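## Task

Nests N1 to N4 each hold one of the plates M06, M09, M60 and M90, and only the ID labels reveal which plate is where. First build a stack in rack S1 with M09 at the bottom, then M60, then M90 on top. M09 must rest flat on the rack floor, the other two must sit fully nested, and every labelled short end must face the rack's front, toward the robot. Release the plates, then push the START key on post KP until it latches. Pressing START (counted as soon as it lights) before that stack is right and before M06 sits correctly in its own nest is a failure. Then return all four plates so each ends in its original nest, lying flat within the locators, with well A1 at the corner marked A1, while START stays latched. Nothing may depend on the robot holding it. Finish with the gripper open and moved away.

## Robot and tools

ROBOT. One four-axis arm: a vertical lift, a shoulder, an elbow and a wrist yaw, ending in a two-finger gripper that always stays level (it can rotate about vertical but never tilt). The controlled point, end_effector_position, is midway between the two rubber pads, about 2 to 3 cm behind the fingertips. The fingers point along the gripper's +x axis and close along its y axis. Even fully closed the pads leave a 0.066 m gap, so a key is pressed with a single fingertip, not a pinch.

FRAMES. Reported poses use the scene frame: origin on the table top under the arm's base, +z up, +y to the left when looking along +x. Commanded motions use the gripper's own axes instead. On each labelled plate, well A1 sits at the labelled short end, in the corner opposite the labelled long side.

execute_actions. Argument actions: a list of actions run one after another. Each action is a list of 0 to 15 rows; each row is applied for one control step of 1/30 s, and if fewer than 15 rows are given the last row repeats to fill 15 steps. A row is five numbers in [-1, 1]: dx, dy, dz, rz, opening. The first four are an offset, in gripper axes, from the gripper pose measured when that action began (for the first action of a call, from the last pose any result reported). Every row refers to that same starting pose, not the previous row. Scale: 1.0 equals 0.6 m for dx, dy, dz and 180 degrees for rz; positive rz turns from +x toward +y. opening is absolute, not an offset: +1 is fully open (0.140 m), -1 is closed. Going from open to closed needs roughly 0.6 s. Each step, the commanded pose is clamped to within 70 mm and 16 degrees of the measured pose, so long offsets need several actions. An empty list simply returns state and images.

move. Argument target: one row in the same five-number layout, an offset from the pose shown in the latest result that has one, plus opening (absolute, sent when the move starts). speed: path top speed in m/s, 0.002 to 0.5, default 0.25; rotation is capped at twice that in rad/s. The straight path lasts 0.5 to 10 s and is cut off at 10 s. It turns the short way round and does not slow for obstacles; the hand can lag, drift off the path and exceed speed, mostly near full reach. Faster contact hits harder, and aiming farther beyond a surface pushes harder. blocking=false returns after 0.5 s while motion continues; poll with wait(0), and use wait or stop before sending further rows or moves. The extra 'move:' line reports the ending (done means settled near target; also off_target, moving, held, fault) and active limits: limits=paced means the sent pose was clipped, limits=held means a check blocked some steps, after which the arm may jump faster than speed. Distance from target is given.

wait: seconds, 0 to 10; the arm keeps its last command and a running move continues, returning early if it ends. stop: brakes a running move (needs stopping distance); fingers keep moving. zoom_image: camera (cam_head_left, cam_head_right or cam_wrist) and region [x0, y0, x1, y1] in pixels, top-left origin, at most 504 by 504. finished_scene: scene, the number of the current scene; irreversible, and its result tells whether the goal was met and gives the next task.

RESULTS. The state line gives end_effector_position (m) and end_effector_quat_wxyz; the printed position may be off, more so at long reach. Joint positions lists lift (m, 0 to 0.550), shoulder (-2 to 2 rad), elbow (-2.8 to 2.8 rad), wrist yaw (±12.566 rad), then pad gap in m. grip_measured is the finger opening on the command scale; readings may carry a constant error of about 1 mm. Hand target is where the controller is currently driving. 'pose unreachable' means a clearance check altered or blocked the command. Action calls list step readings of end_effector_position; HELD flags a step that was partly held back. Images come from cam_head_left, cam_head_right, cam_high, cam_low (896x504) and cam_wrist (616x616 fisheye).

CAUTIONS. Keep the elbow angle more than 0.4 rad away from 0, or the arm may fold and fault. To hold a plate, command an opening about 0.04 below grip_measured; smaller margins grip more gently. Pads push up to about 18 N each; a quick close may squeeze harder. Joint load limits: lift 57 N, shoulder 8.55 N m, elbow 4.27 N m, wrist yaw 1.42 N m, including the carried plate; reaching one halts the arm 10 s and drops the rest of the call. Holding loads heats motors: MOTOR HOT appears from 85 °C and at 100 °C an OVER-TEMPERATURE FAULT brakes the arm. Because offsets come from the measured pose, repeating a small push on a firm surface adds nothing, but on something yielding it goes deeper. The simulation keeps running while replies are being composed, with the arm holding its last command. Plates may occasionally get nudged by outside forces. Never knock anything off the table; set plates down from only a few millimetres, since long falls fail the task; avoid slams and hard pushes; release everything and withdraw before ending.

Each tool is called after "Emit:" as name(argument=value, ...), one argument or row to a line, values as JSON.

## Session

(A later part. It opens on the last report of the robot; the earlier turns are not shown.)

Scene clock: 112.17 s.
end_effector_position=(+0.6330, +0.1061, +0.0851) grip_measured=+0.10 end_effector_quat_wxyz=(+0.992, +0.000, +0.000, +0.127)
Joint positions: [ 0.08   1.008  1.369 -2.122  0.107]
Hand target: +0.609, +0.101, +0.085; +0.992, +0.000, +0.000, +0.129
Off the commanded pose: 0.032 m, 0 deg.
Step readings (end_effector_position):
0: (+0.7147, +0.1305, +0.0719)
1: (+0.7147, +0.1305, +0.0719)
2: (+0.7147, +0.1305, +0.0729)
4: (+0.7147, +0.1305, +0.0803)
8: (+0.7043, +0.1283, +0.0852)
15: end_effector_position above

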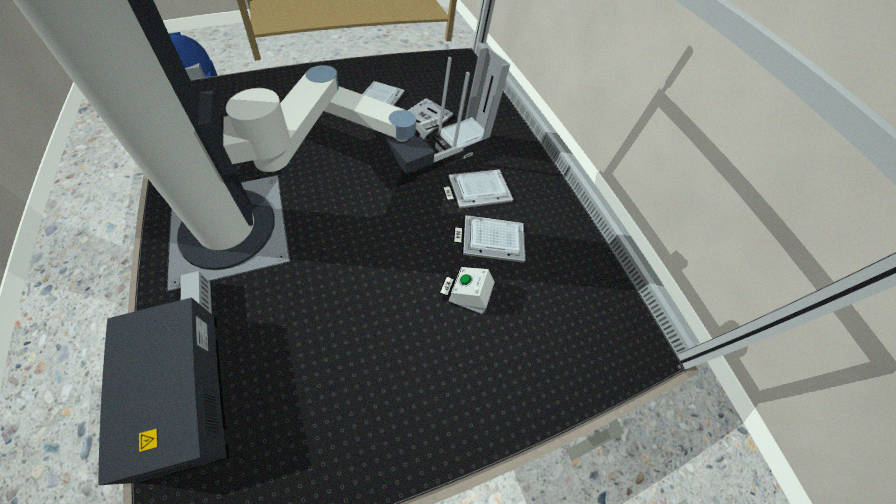

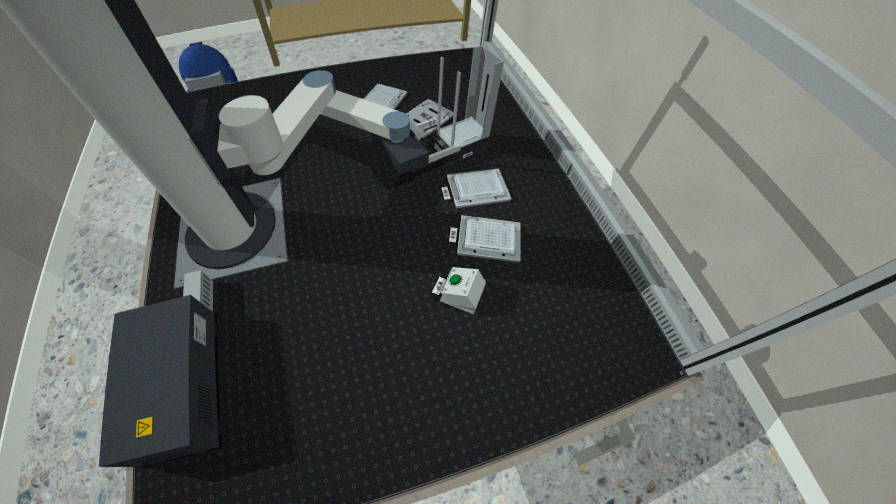

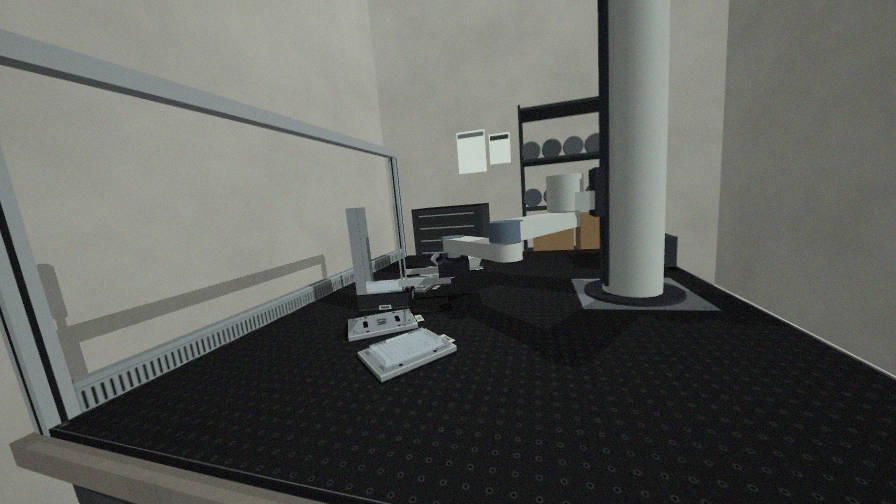

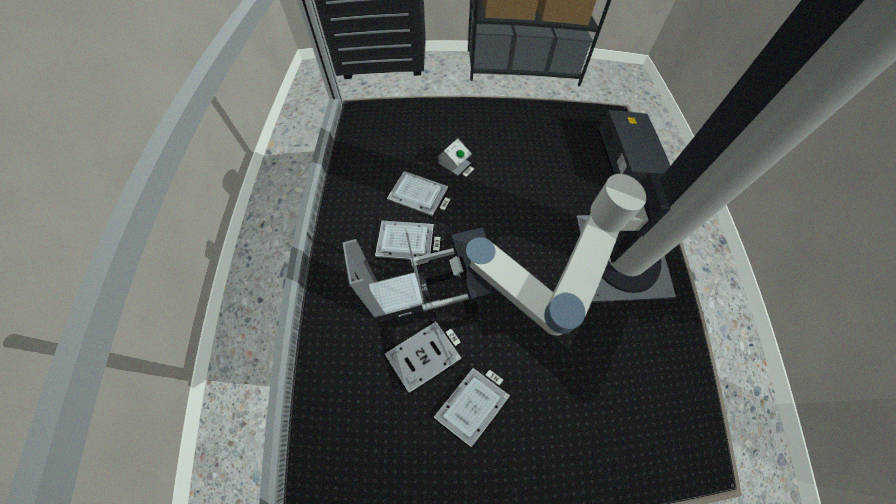

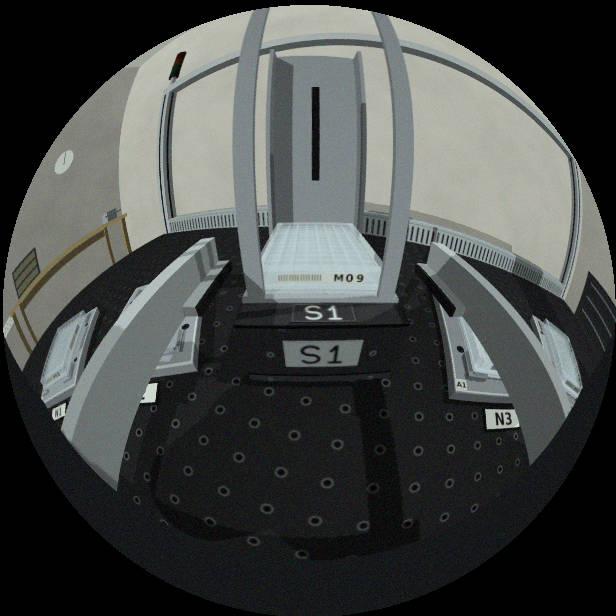

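Emit:
execute_actions(
  actions=[
    [[-0.0133,0.0078,0,0.002,0.1]],
    [[0,0,-0.015,0,0.1],[0,0,-0.028,0,0.1]],
  ],
)

Emit:
zoom_image(
  camera="cam_wrist",
  region=[130,200,510,500],
)

Scene clock: 119.73 s.
end_effector_position=(+0.7032, -0.0546, +0.0432) grip_measured=+0.10 end_effector_quat_wxyz=(+0.999, +0.000, +0.000, -0.049)
Joint positions: [ 0.038  0.55   1.697 -2.345  0.107]
Hand target: +0.703, -0.055, +0.043; +0.999, +0.000, +0.000, -0.049
Off the commanded pose: 0.000 m, 0 deg.
Step readings (end_effector_position; steps 1 to 15: 1st action; 16 to 30: 2nd action):
0: (+0.7106, -0.0602, +0.0601)
1: (+0.7106, -0.0602, +0.0601)
2: (+0.7094, -0.0597, +0.0601)
4: (+0.7043, -0.0556, +0.0601)
8: (+0.7032, -0.0546, +0.0601)
15: (+0.7032, -0.0546, +0.0601)
16: (+0.7032, -0.0546, +0.0601)
17: (+0.7032, -0.0546, +0.0591)
19: (+0.7032, -0.0546, +0.0515)
23: (+0.7032, -0.0546, +0.0431)
30: end_effector_position above

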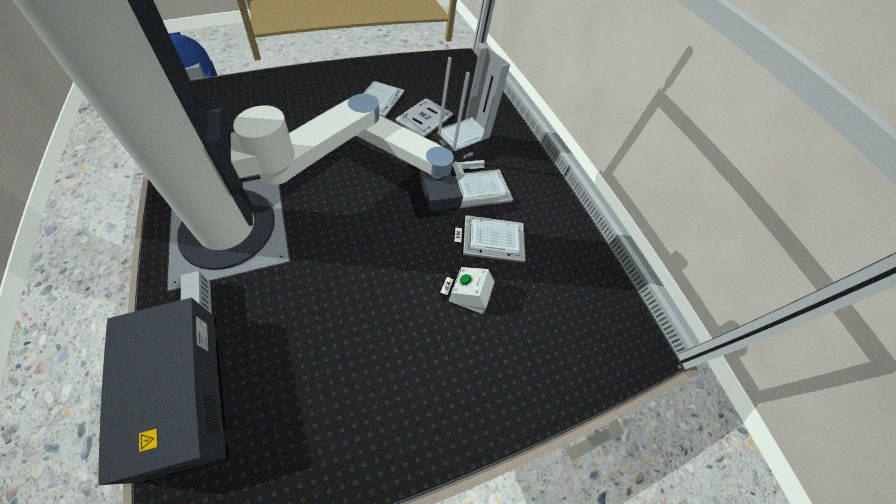

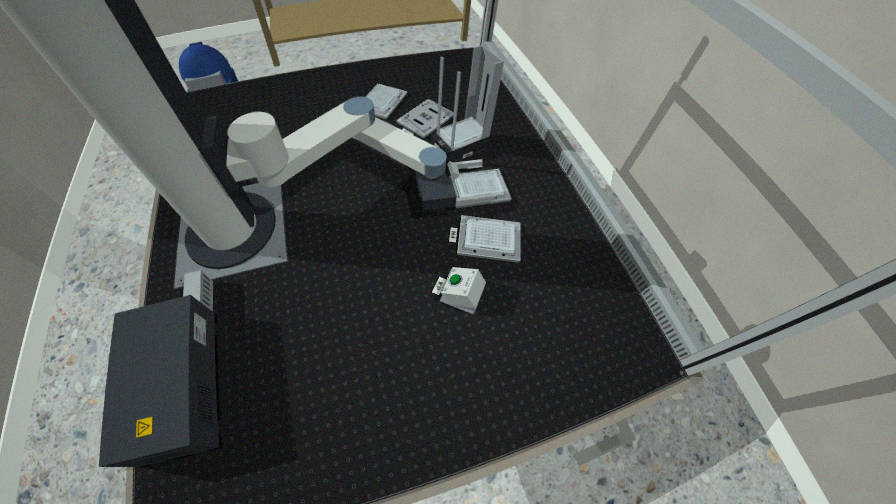

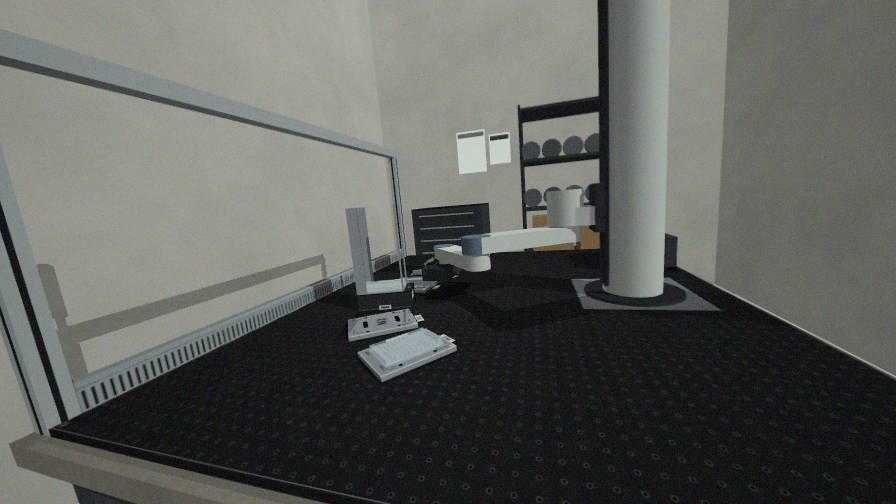

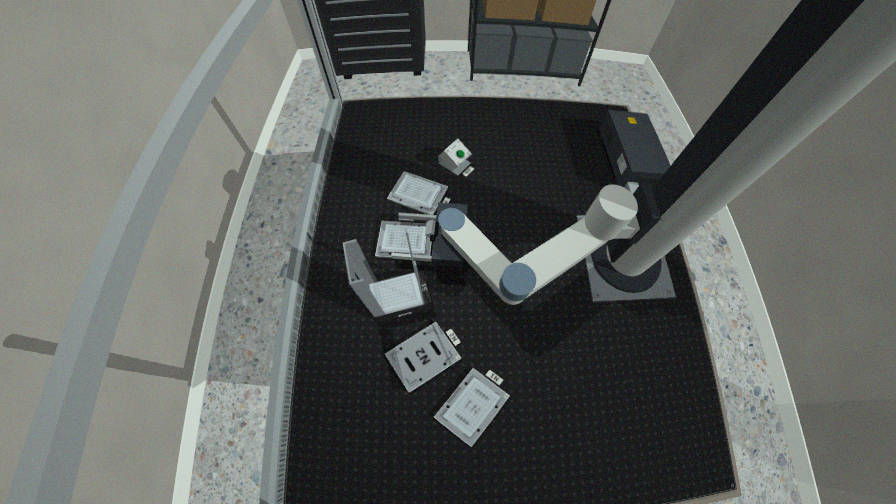

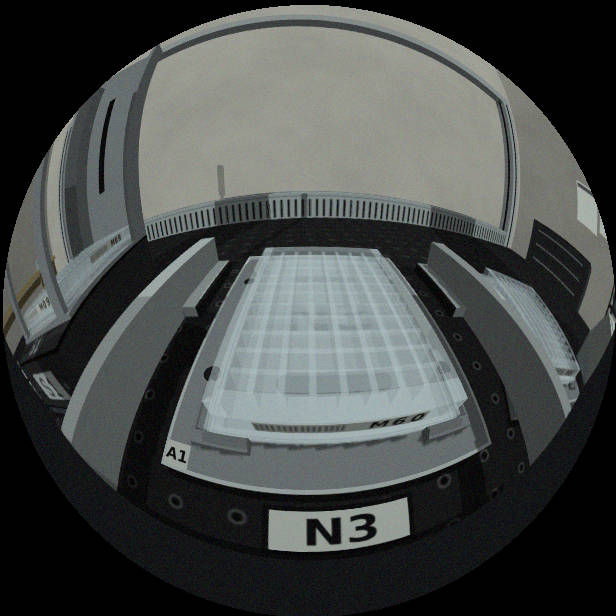

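Region (130, 200, 510, 500) of cam_wrist's 616x616 image, scaled by 1.326, with more detail than that image has; it fills the top 398 rows of this view, and the rest is white.

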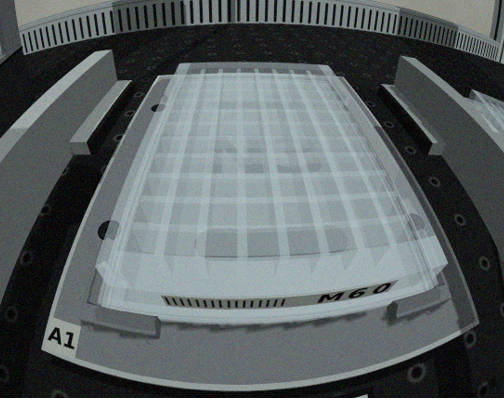

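Emit:
execute_actions(
  actions=[],
)

Scene clock: 121.87 s.
end_effector_position=(+0.7032, -0.0546, +0.0432) grip_measured=+0.10 end_effector_quat_wxyz=(+0.999, +0.000, +0.000, -0.049)
Joint positions: [ 0.038  0.55   1.697 -2.345  0.107]
Hand target: +0.703, -0.055, +0.043; +0.999, +0.000, +0.000, -0.049
Off the commanded pose: 0.000 m, 0 deg.

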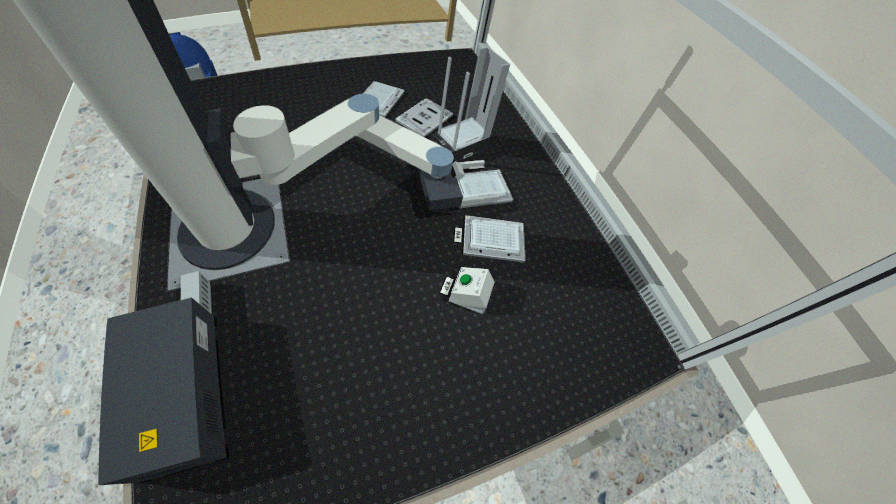

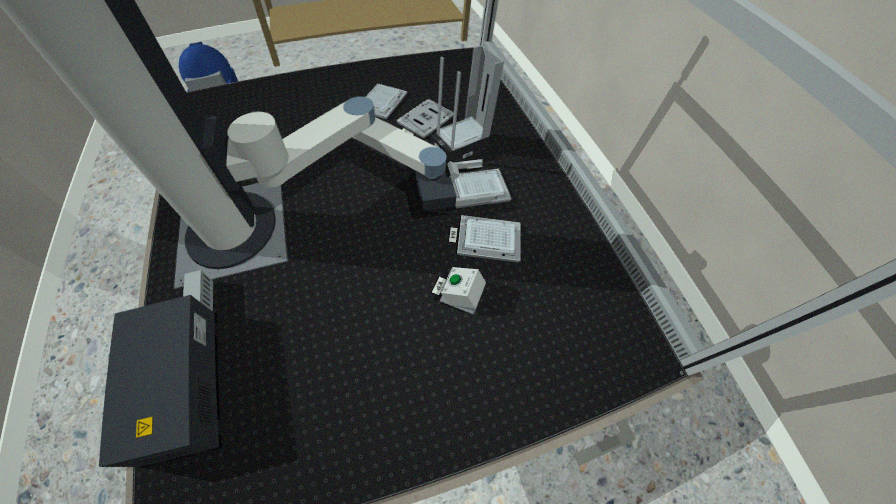

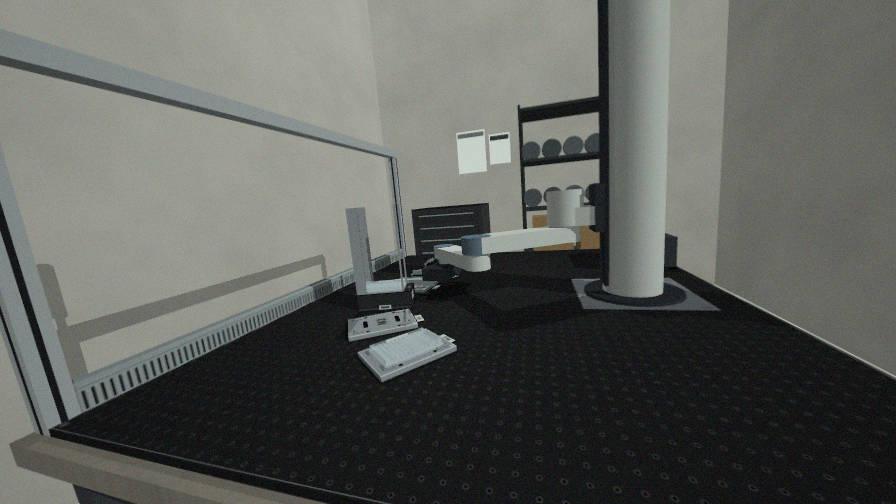

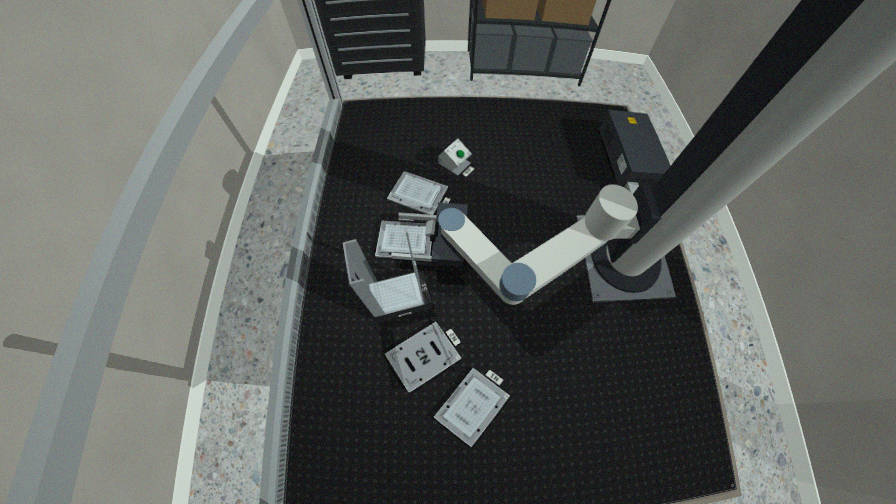

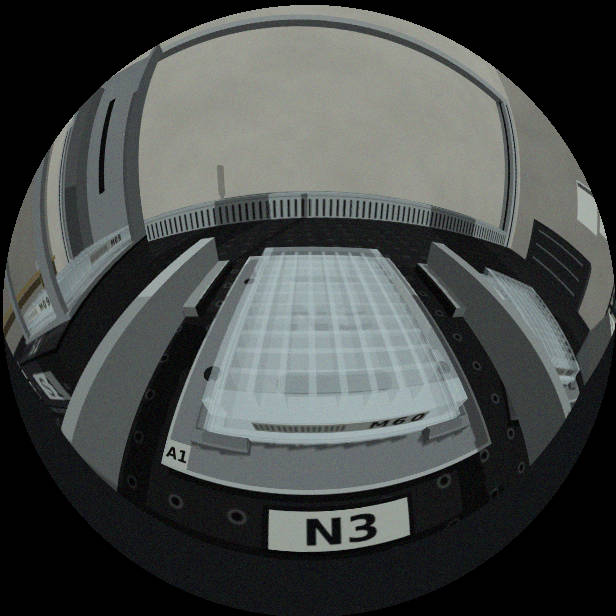

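Emit:
move(
  target=[0,0,-0.022,0,0.1],
  speed=0.05,
)

Scene clock: 122.77 s.
end_effector_position=(+0.7032, -0.0546, +0.0300) grip_measured=+0.10 end_effector_quat_wxyz=(+0.999, +0.000, +0.000, -0.049)
Joint positions: [ 0.025  0.55   1.697 -2.345  0.107]
Hand target: +0.703, -0.055, +0.030; +0.999, +0.000, +0.000, -0.049
Off the commanded pose: 0.000 m, 0 deg.
move: done

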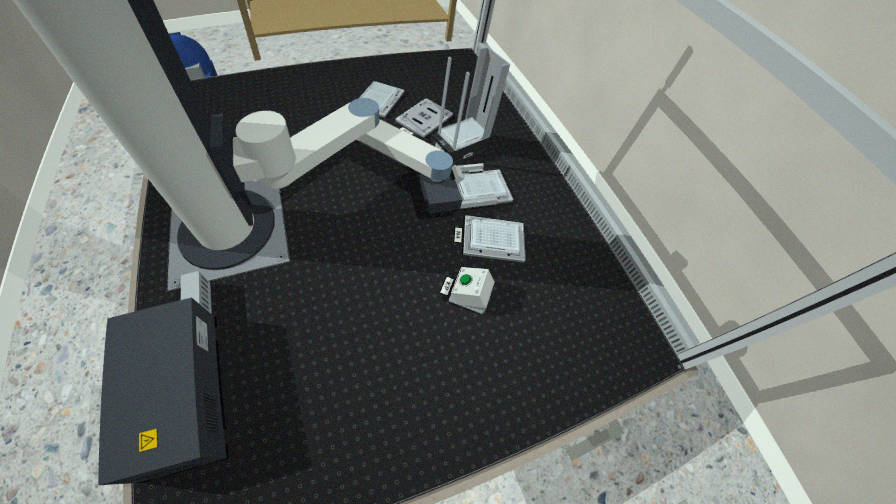

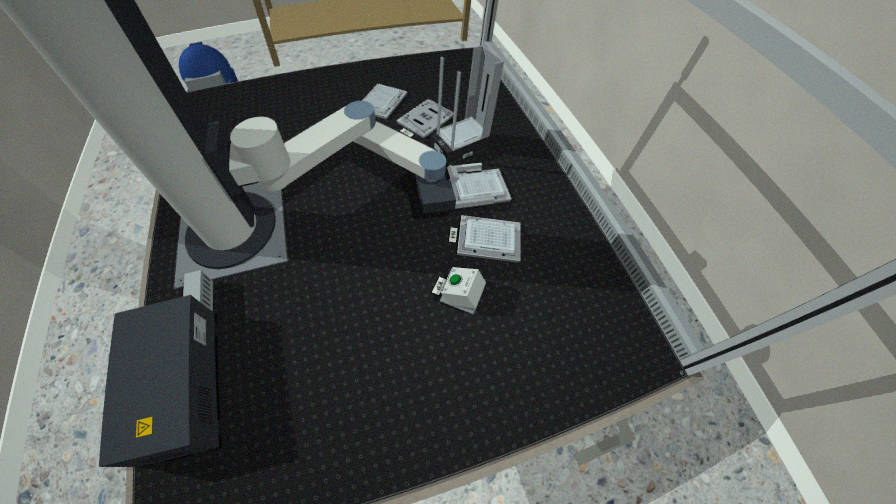

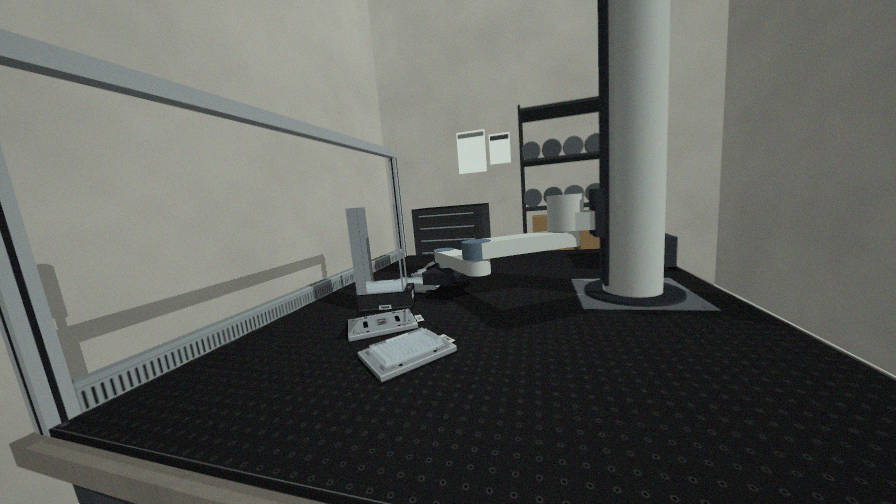

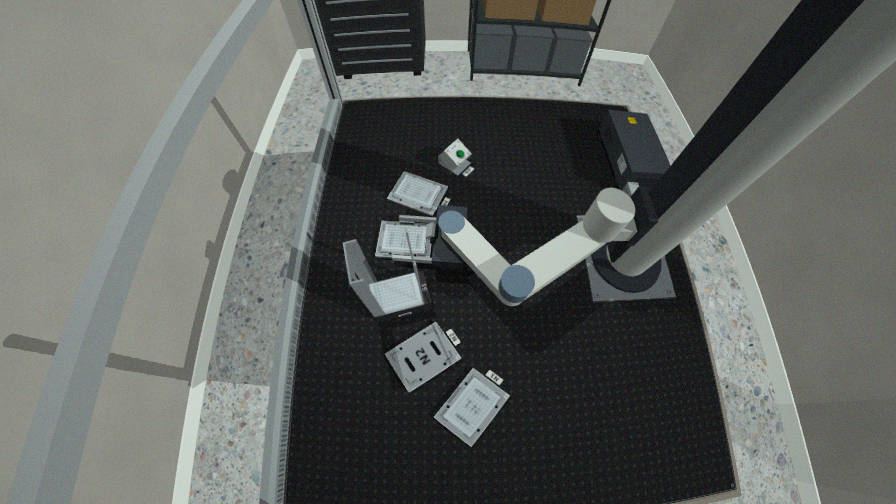

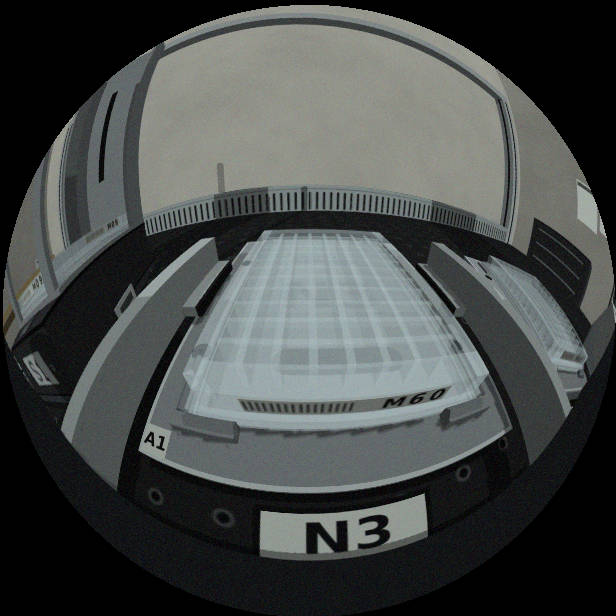

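Close gradually.

Emit:
execute_actions(
  actions=[
    [[0,0,0,0,0.05],[0,0,0,0,0.0],[0,0,0,0,-0.05],[0,0,0,0,-0.1],[0,0,0,0,-0.15],[0,0,0,0,-0.2],[0,0,0,0,-0.25],[0,0,0,0,-0.3],[0,0,0,0,-0.34],[0,0,0,0,-0.38],[0,0,0,0,-0.41],[0,0,0,0,-0.43],[0,0,0,0,-0.44],[0,0,0,0,-0.45],[0,0,0,0,-0.46]],
    [[0,0,0,0,-0.47],[0,0,0,0,-0.475],[0,0,0,0,-0.48],[0,0,0,0,-0.485],[0,0,0,0,-0.49],[0,0,0,0,-0.495],[0,0,0,0,-0.5],[0,0,0,0,-0.505],[0,0,0,0,-0.51],[0,0,0,0,-0.515],[0,0,0,0,-0.52],[0,0,0,0,-0.525],[0,0,0,0,-0.53],[0,0,0,0,-0.535],[0,0,0,0,-0.54]],
  ],
)

Scene clock: 124.17 s.
end_effector_position=(+0.7031, -0.0547, +0.0300) grip_measured=-0.49 end_effector_quat_wxyz=(+0.999, +0.000, +0.000, -0.049)
Joint positions: [ 0.025  0.55   1.697 -2.345  0.085]
Hand target: +0.703, -0.055, +0.030; +0.999, +0.000, +0.000, -0.049
Off the commanded pose: 0.000 m, 0 deg.
Step readings (end_effector_position; steps 1 to 15: 1st action; 16 to 30: 2nd action):
0: (+0.7032, -0.0546, +0.0300)
1: (+0.7032, -0.0546, +0.0300)
2: (+0.7032, -0.0546, +0.0300)
4: (+0.7032, -0.0546, +0.0300)
8: (+0.7032, -0.0546, +0.0300)
15: (+0.7032, -0.0546, +0.0300)
16: (+0.7032, -0.0546, +0.0300)
17: (+0.7032, -0.0546, +0.0300)
19: (+0.7032, -0.0547, +0.0300)
23: (+0.7032, -0.0547, +0.0300)
30: end_effector_position above

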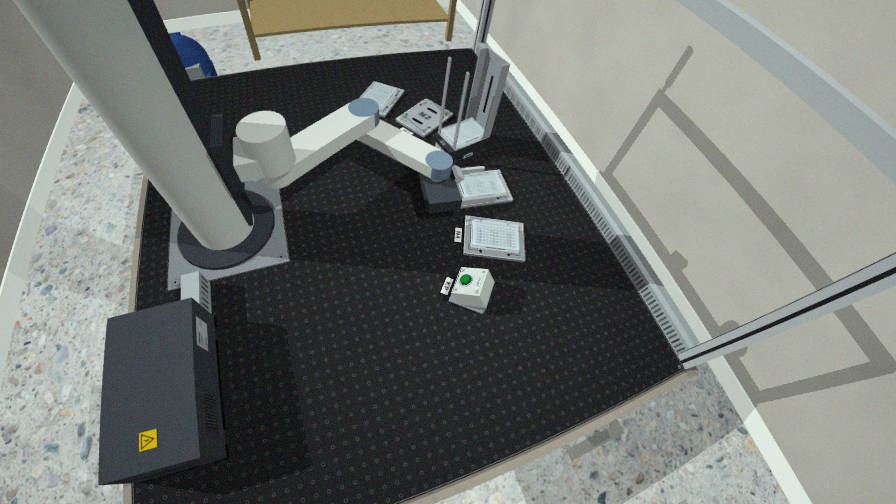

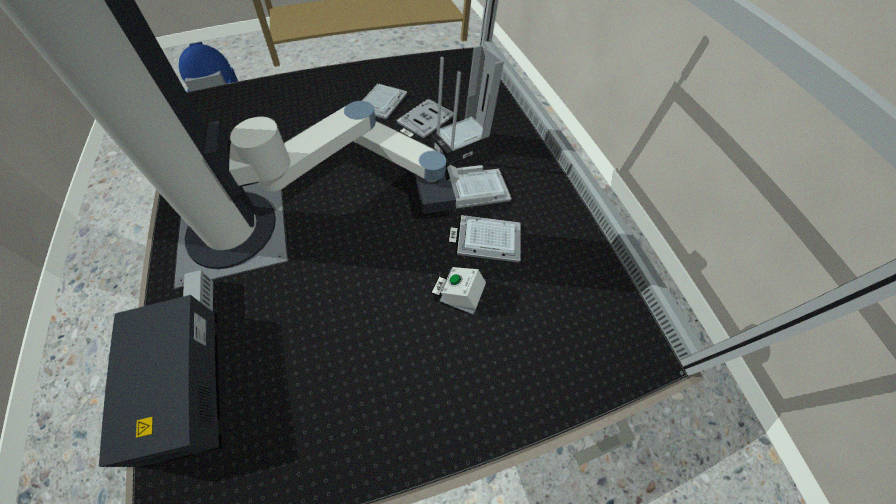

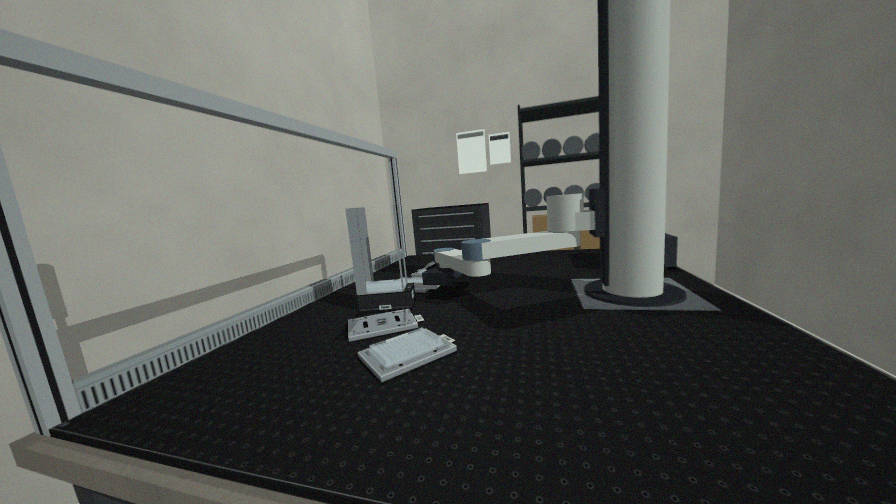

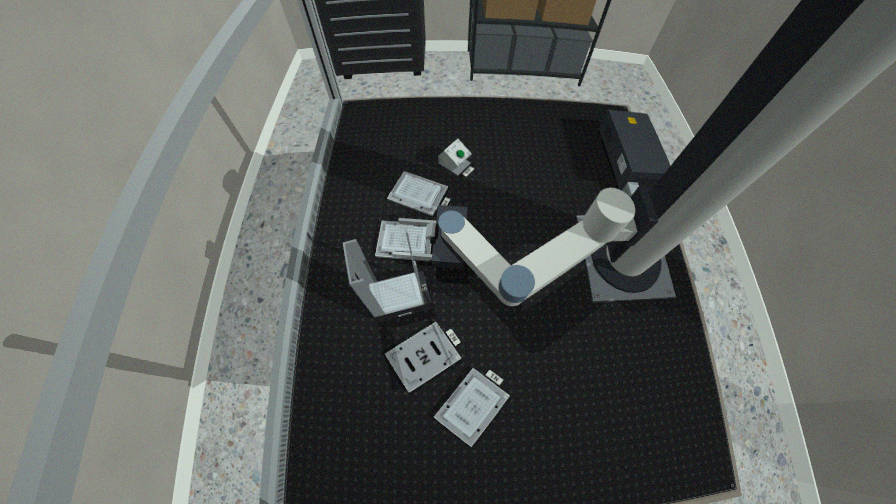

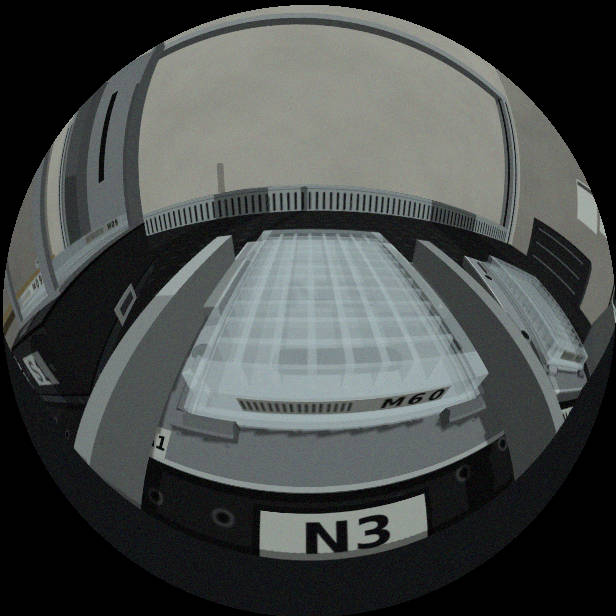

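Emit:
move(
  target=[0,0,0.5333,0,-0.54],
  speed=0.25,
)

Scene clock: 126.43 s.
end_effector_position=(+0.7032, -0.0547, +0.3500) grip_measured=-0.49 end_effector_quat_wxyz=(+0.999, +0.000, +0.000, -0.049)
Joint positions: [ 0.345  0.55   1.697 -2.345  0.085]
Hand target: +0.703, -0.055, +0.350; +0.999, +0.000, +0.000, -0.049
Off the commanded pose: 0.000 m, 0 deg.
move: done

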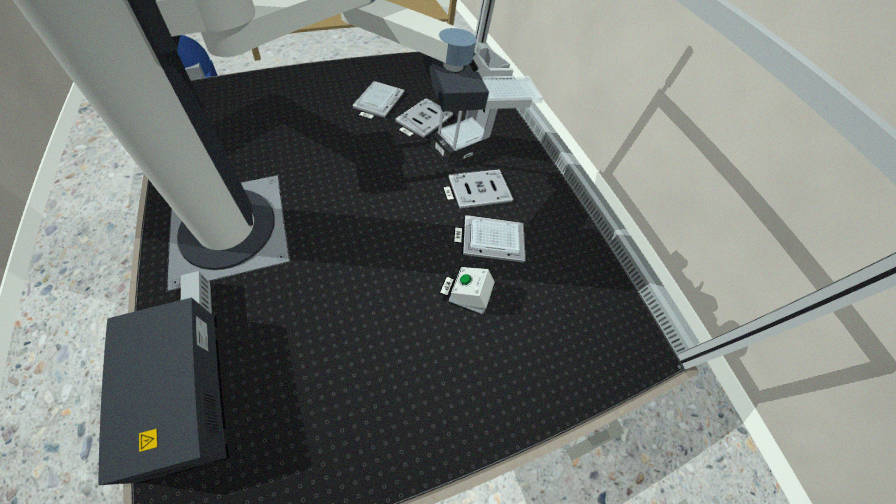

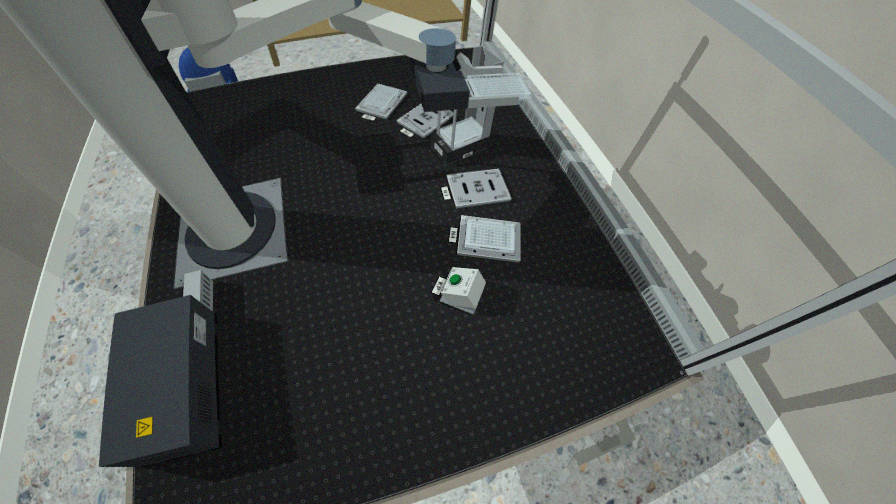

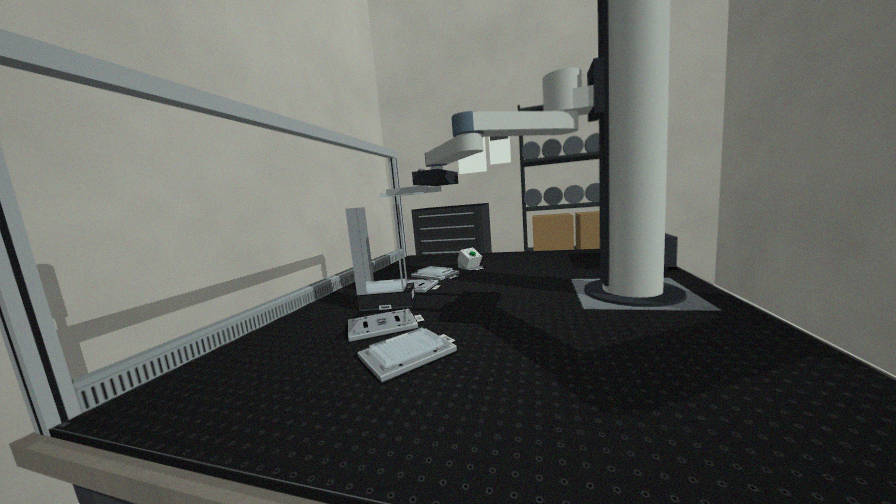

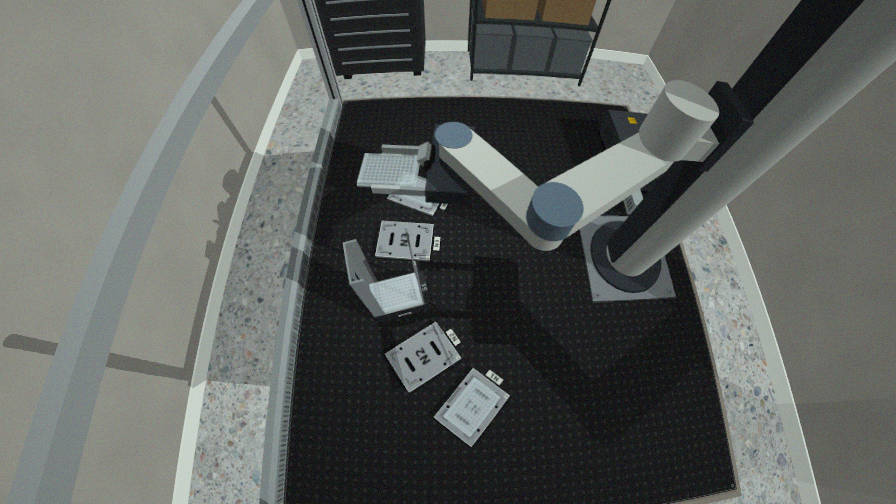

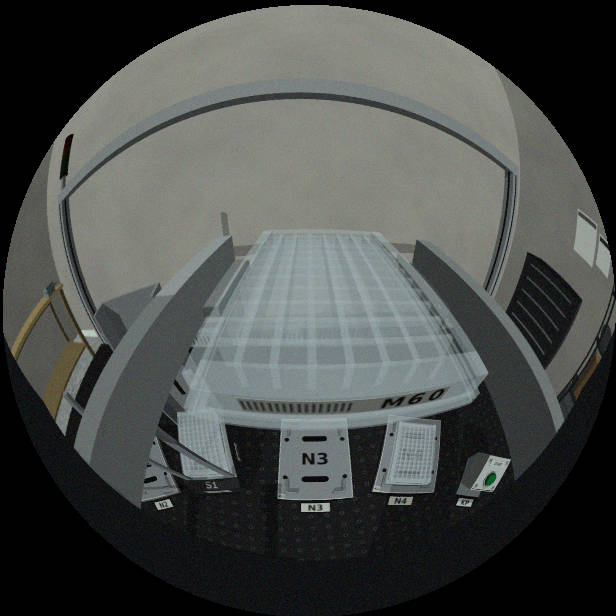

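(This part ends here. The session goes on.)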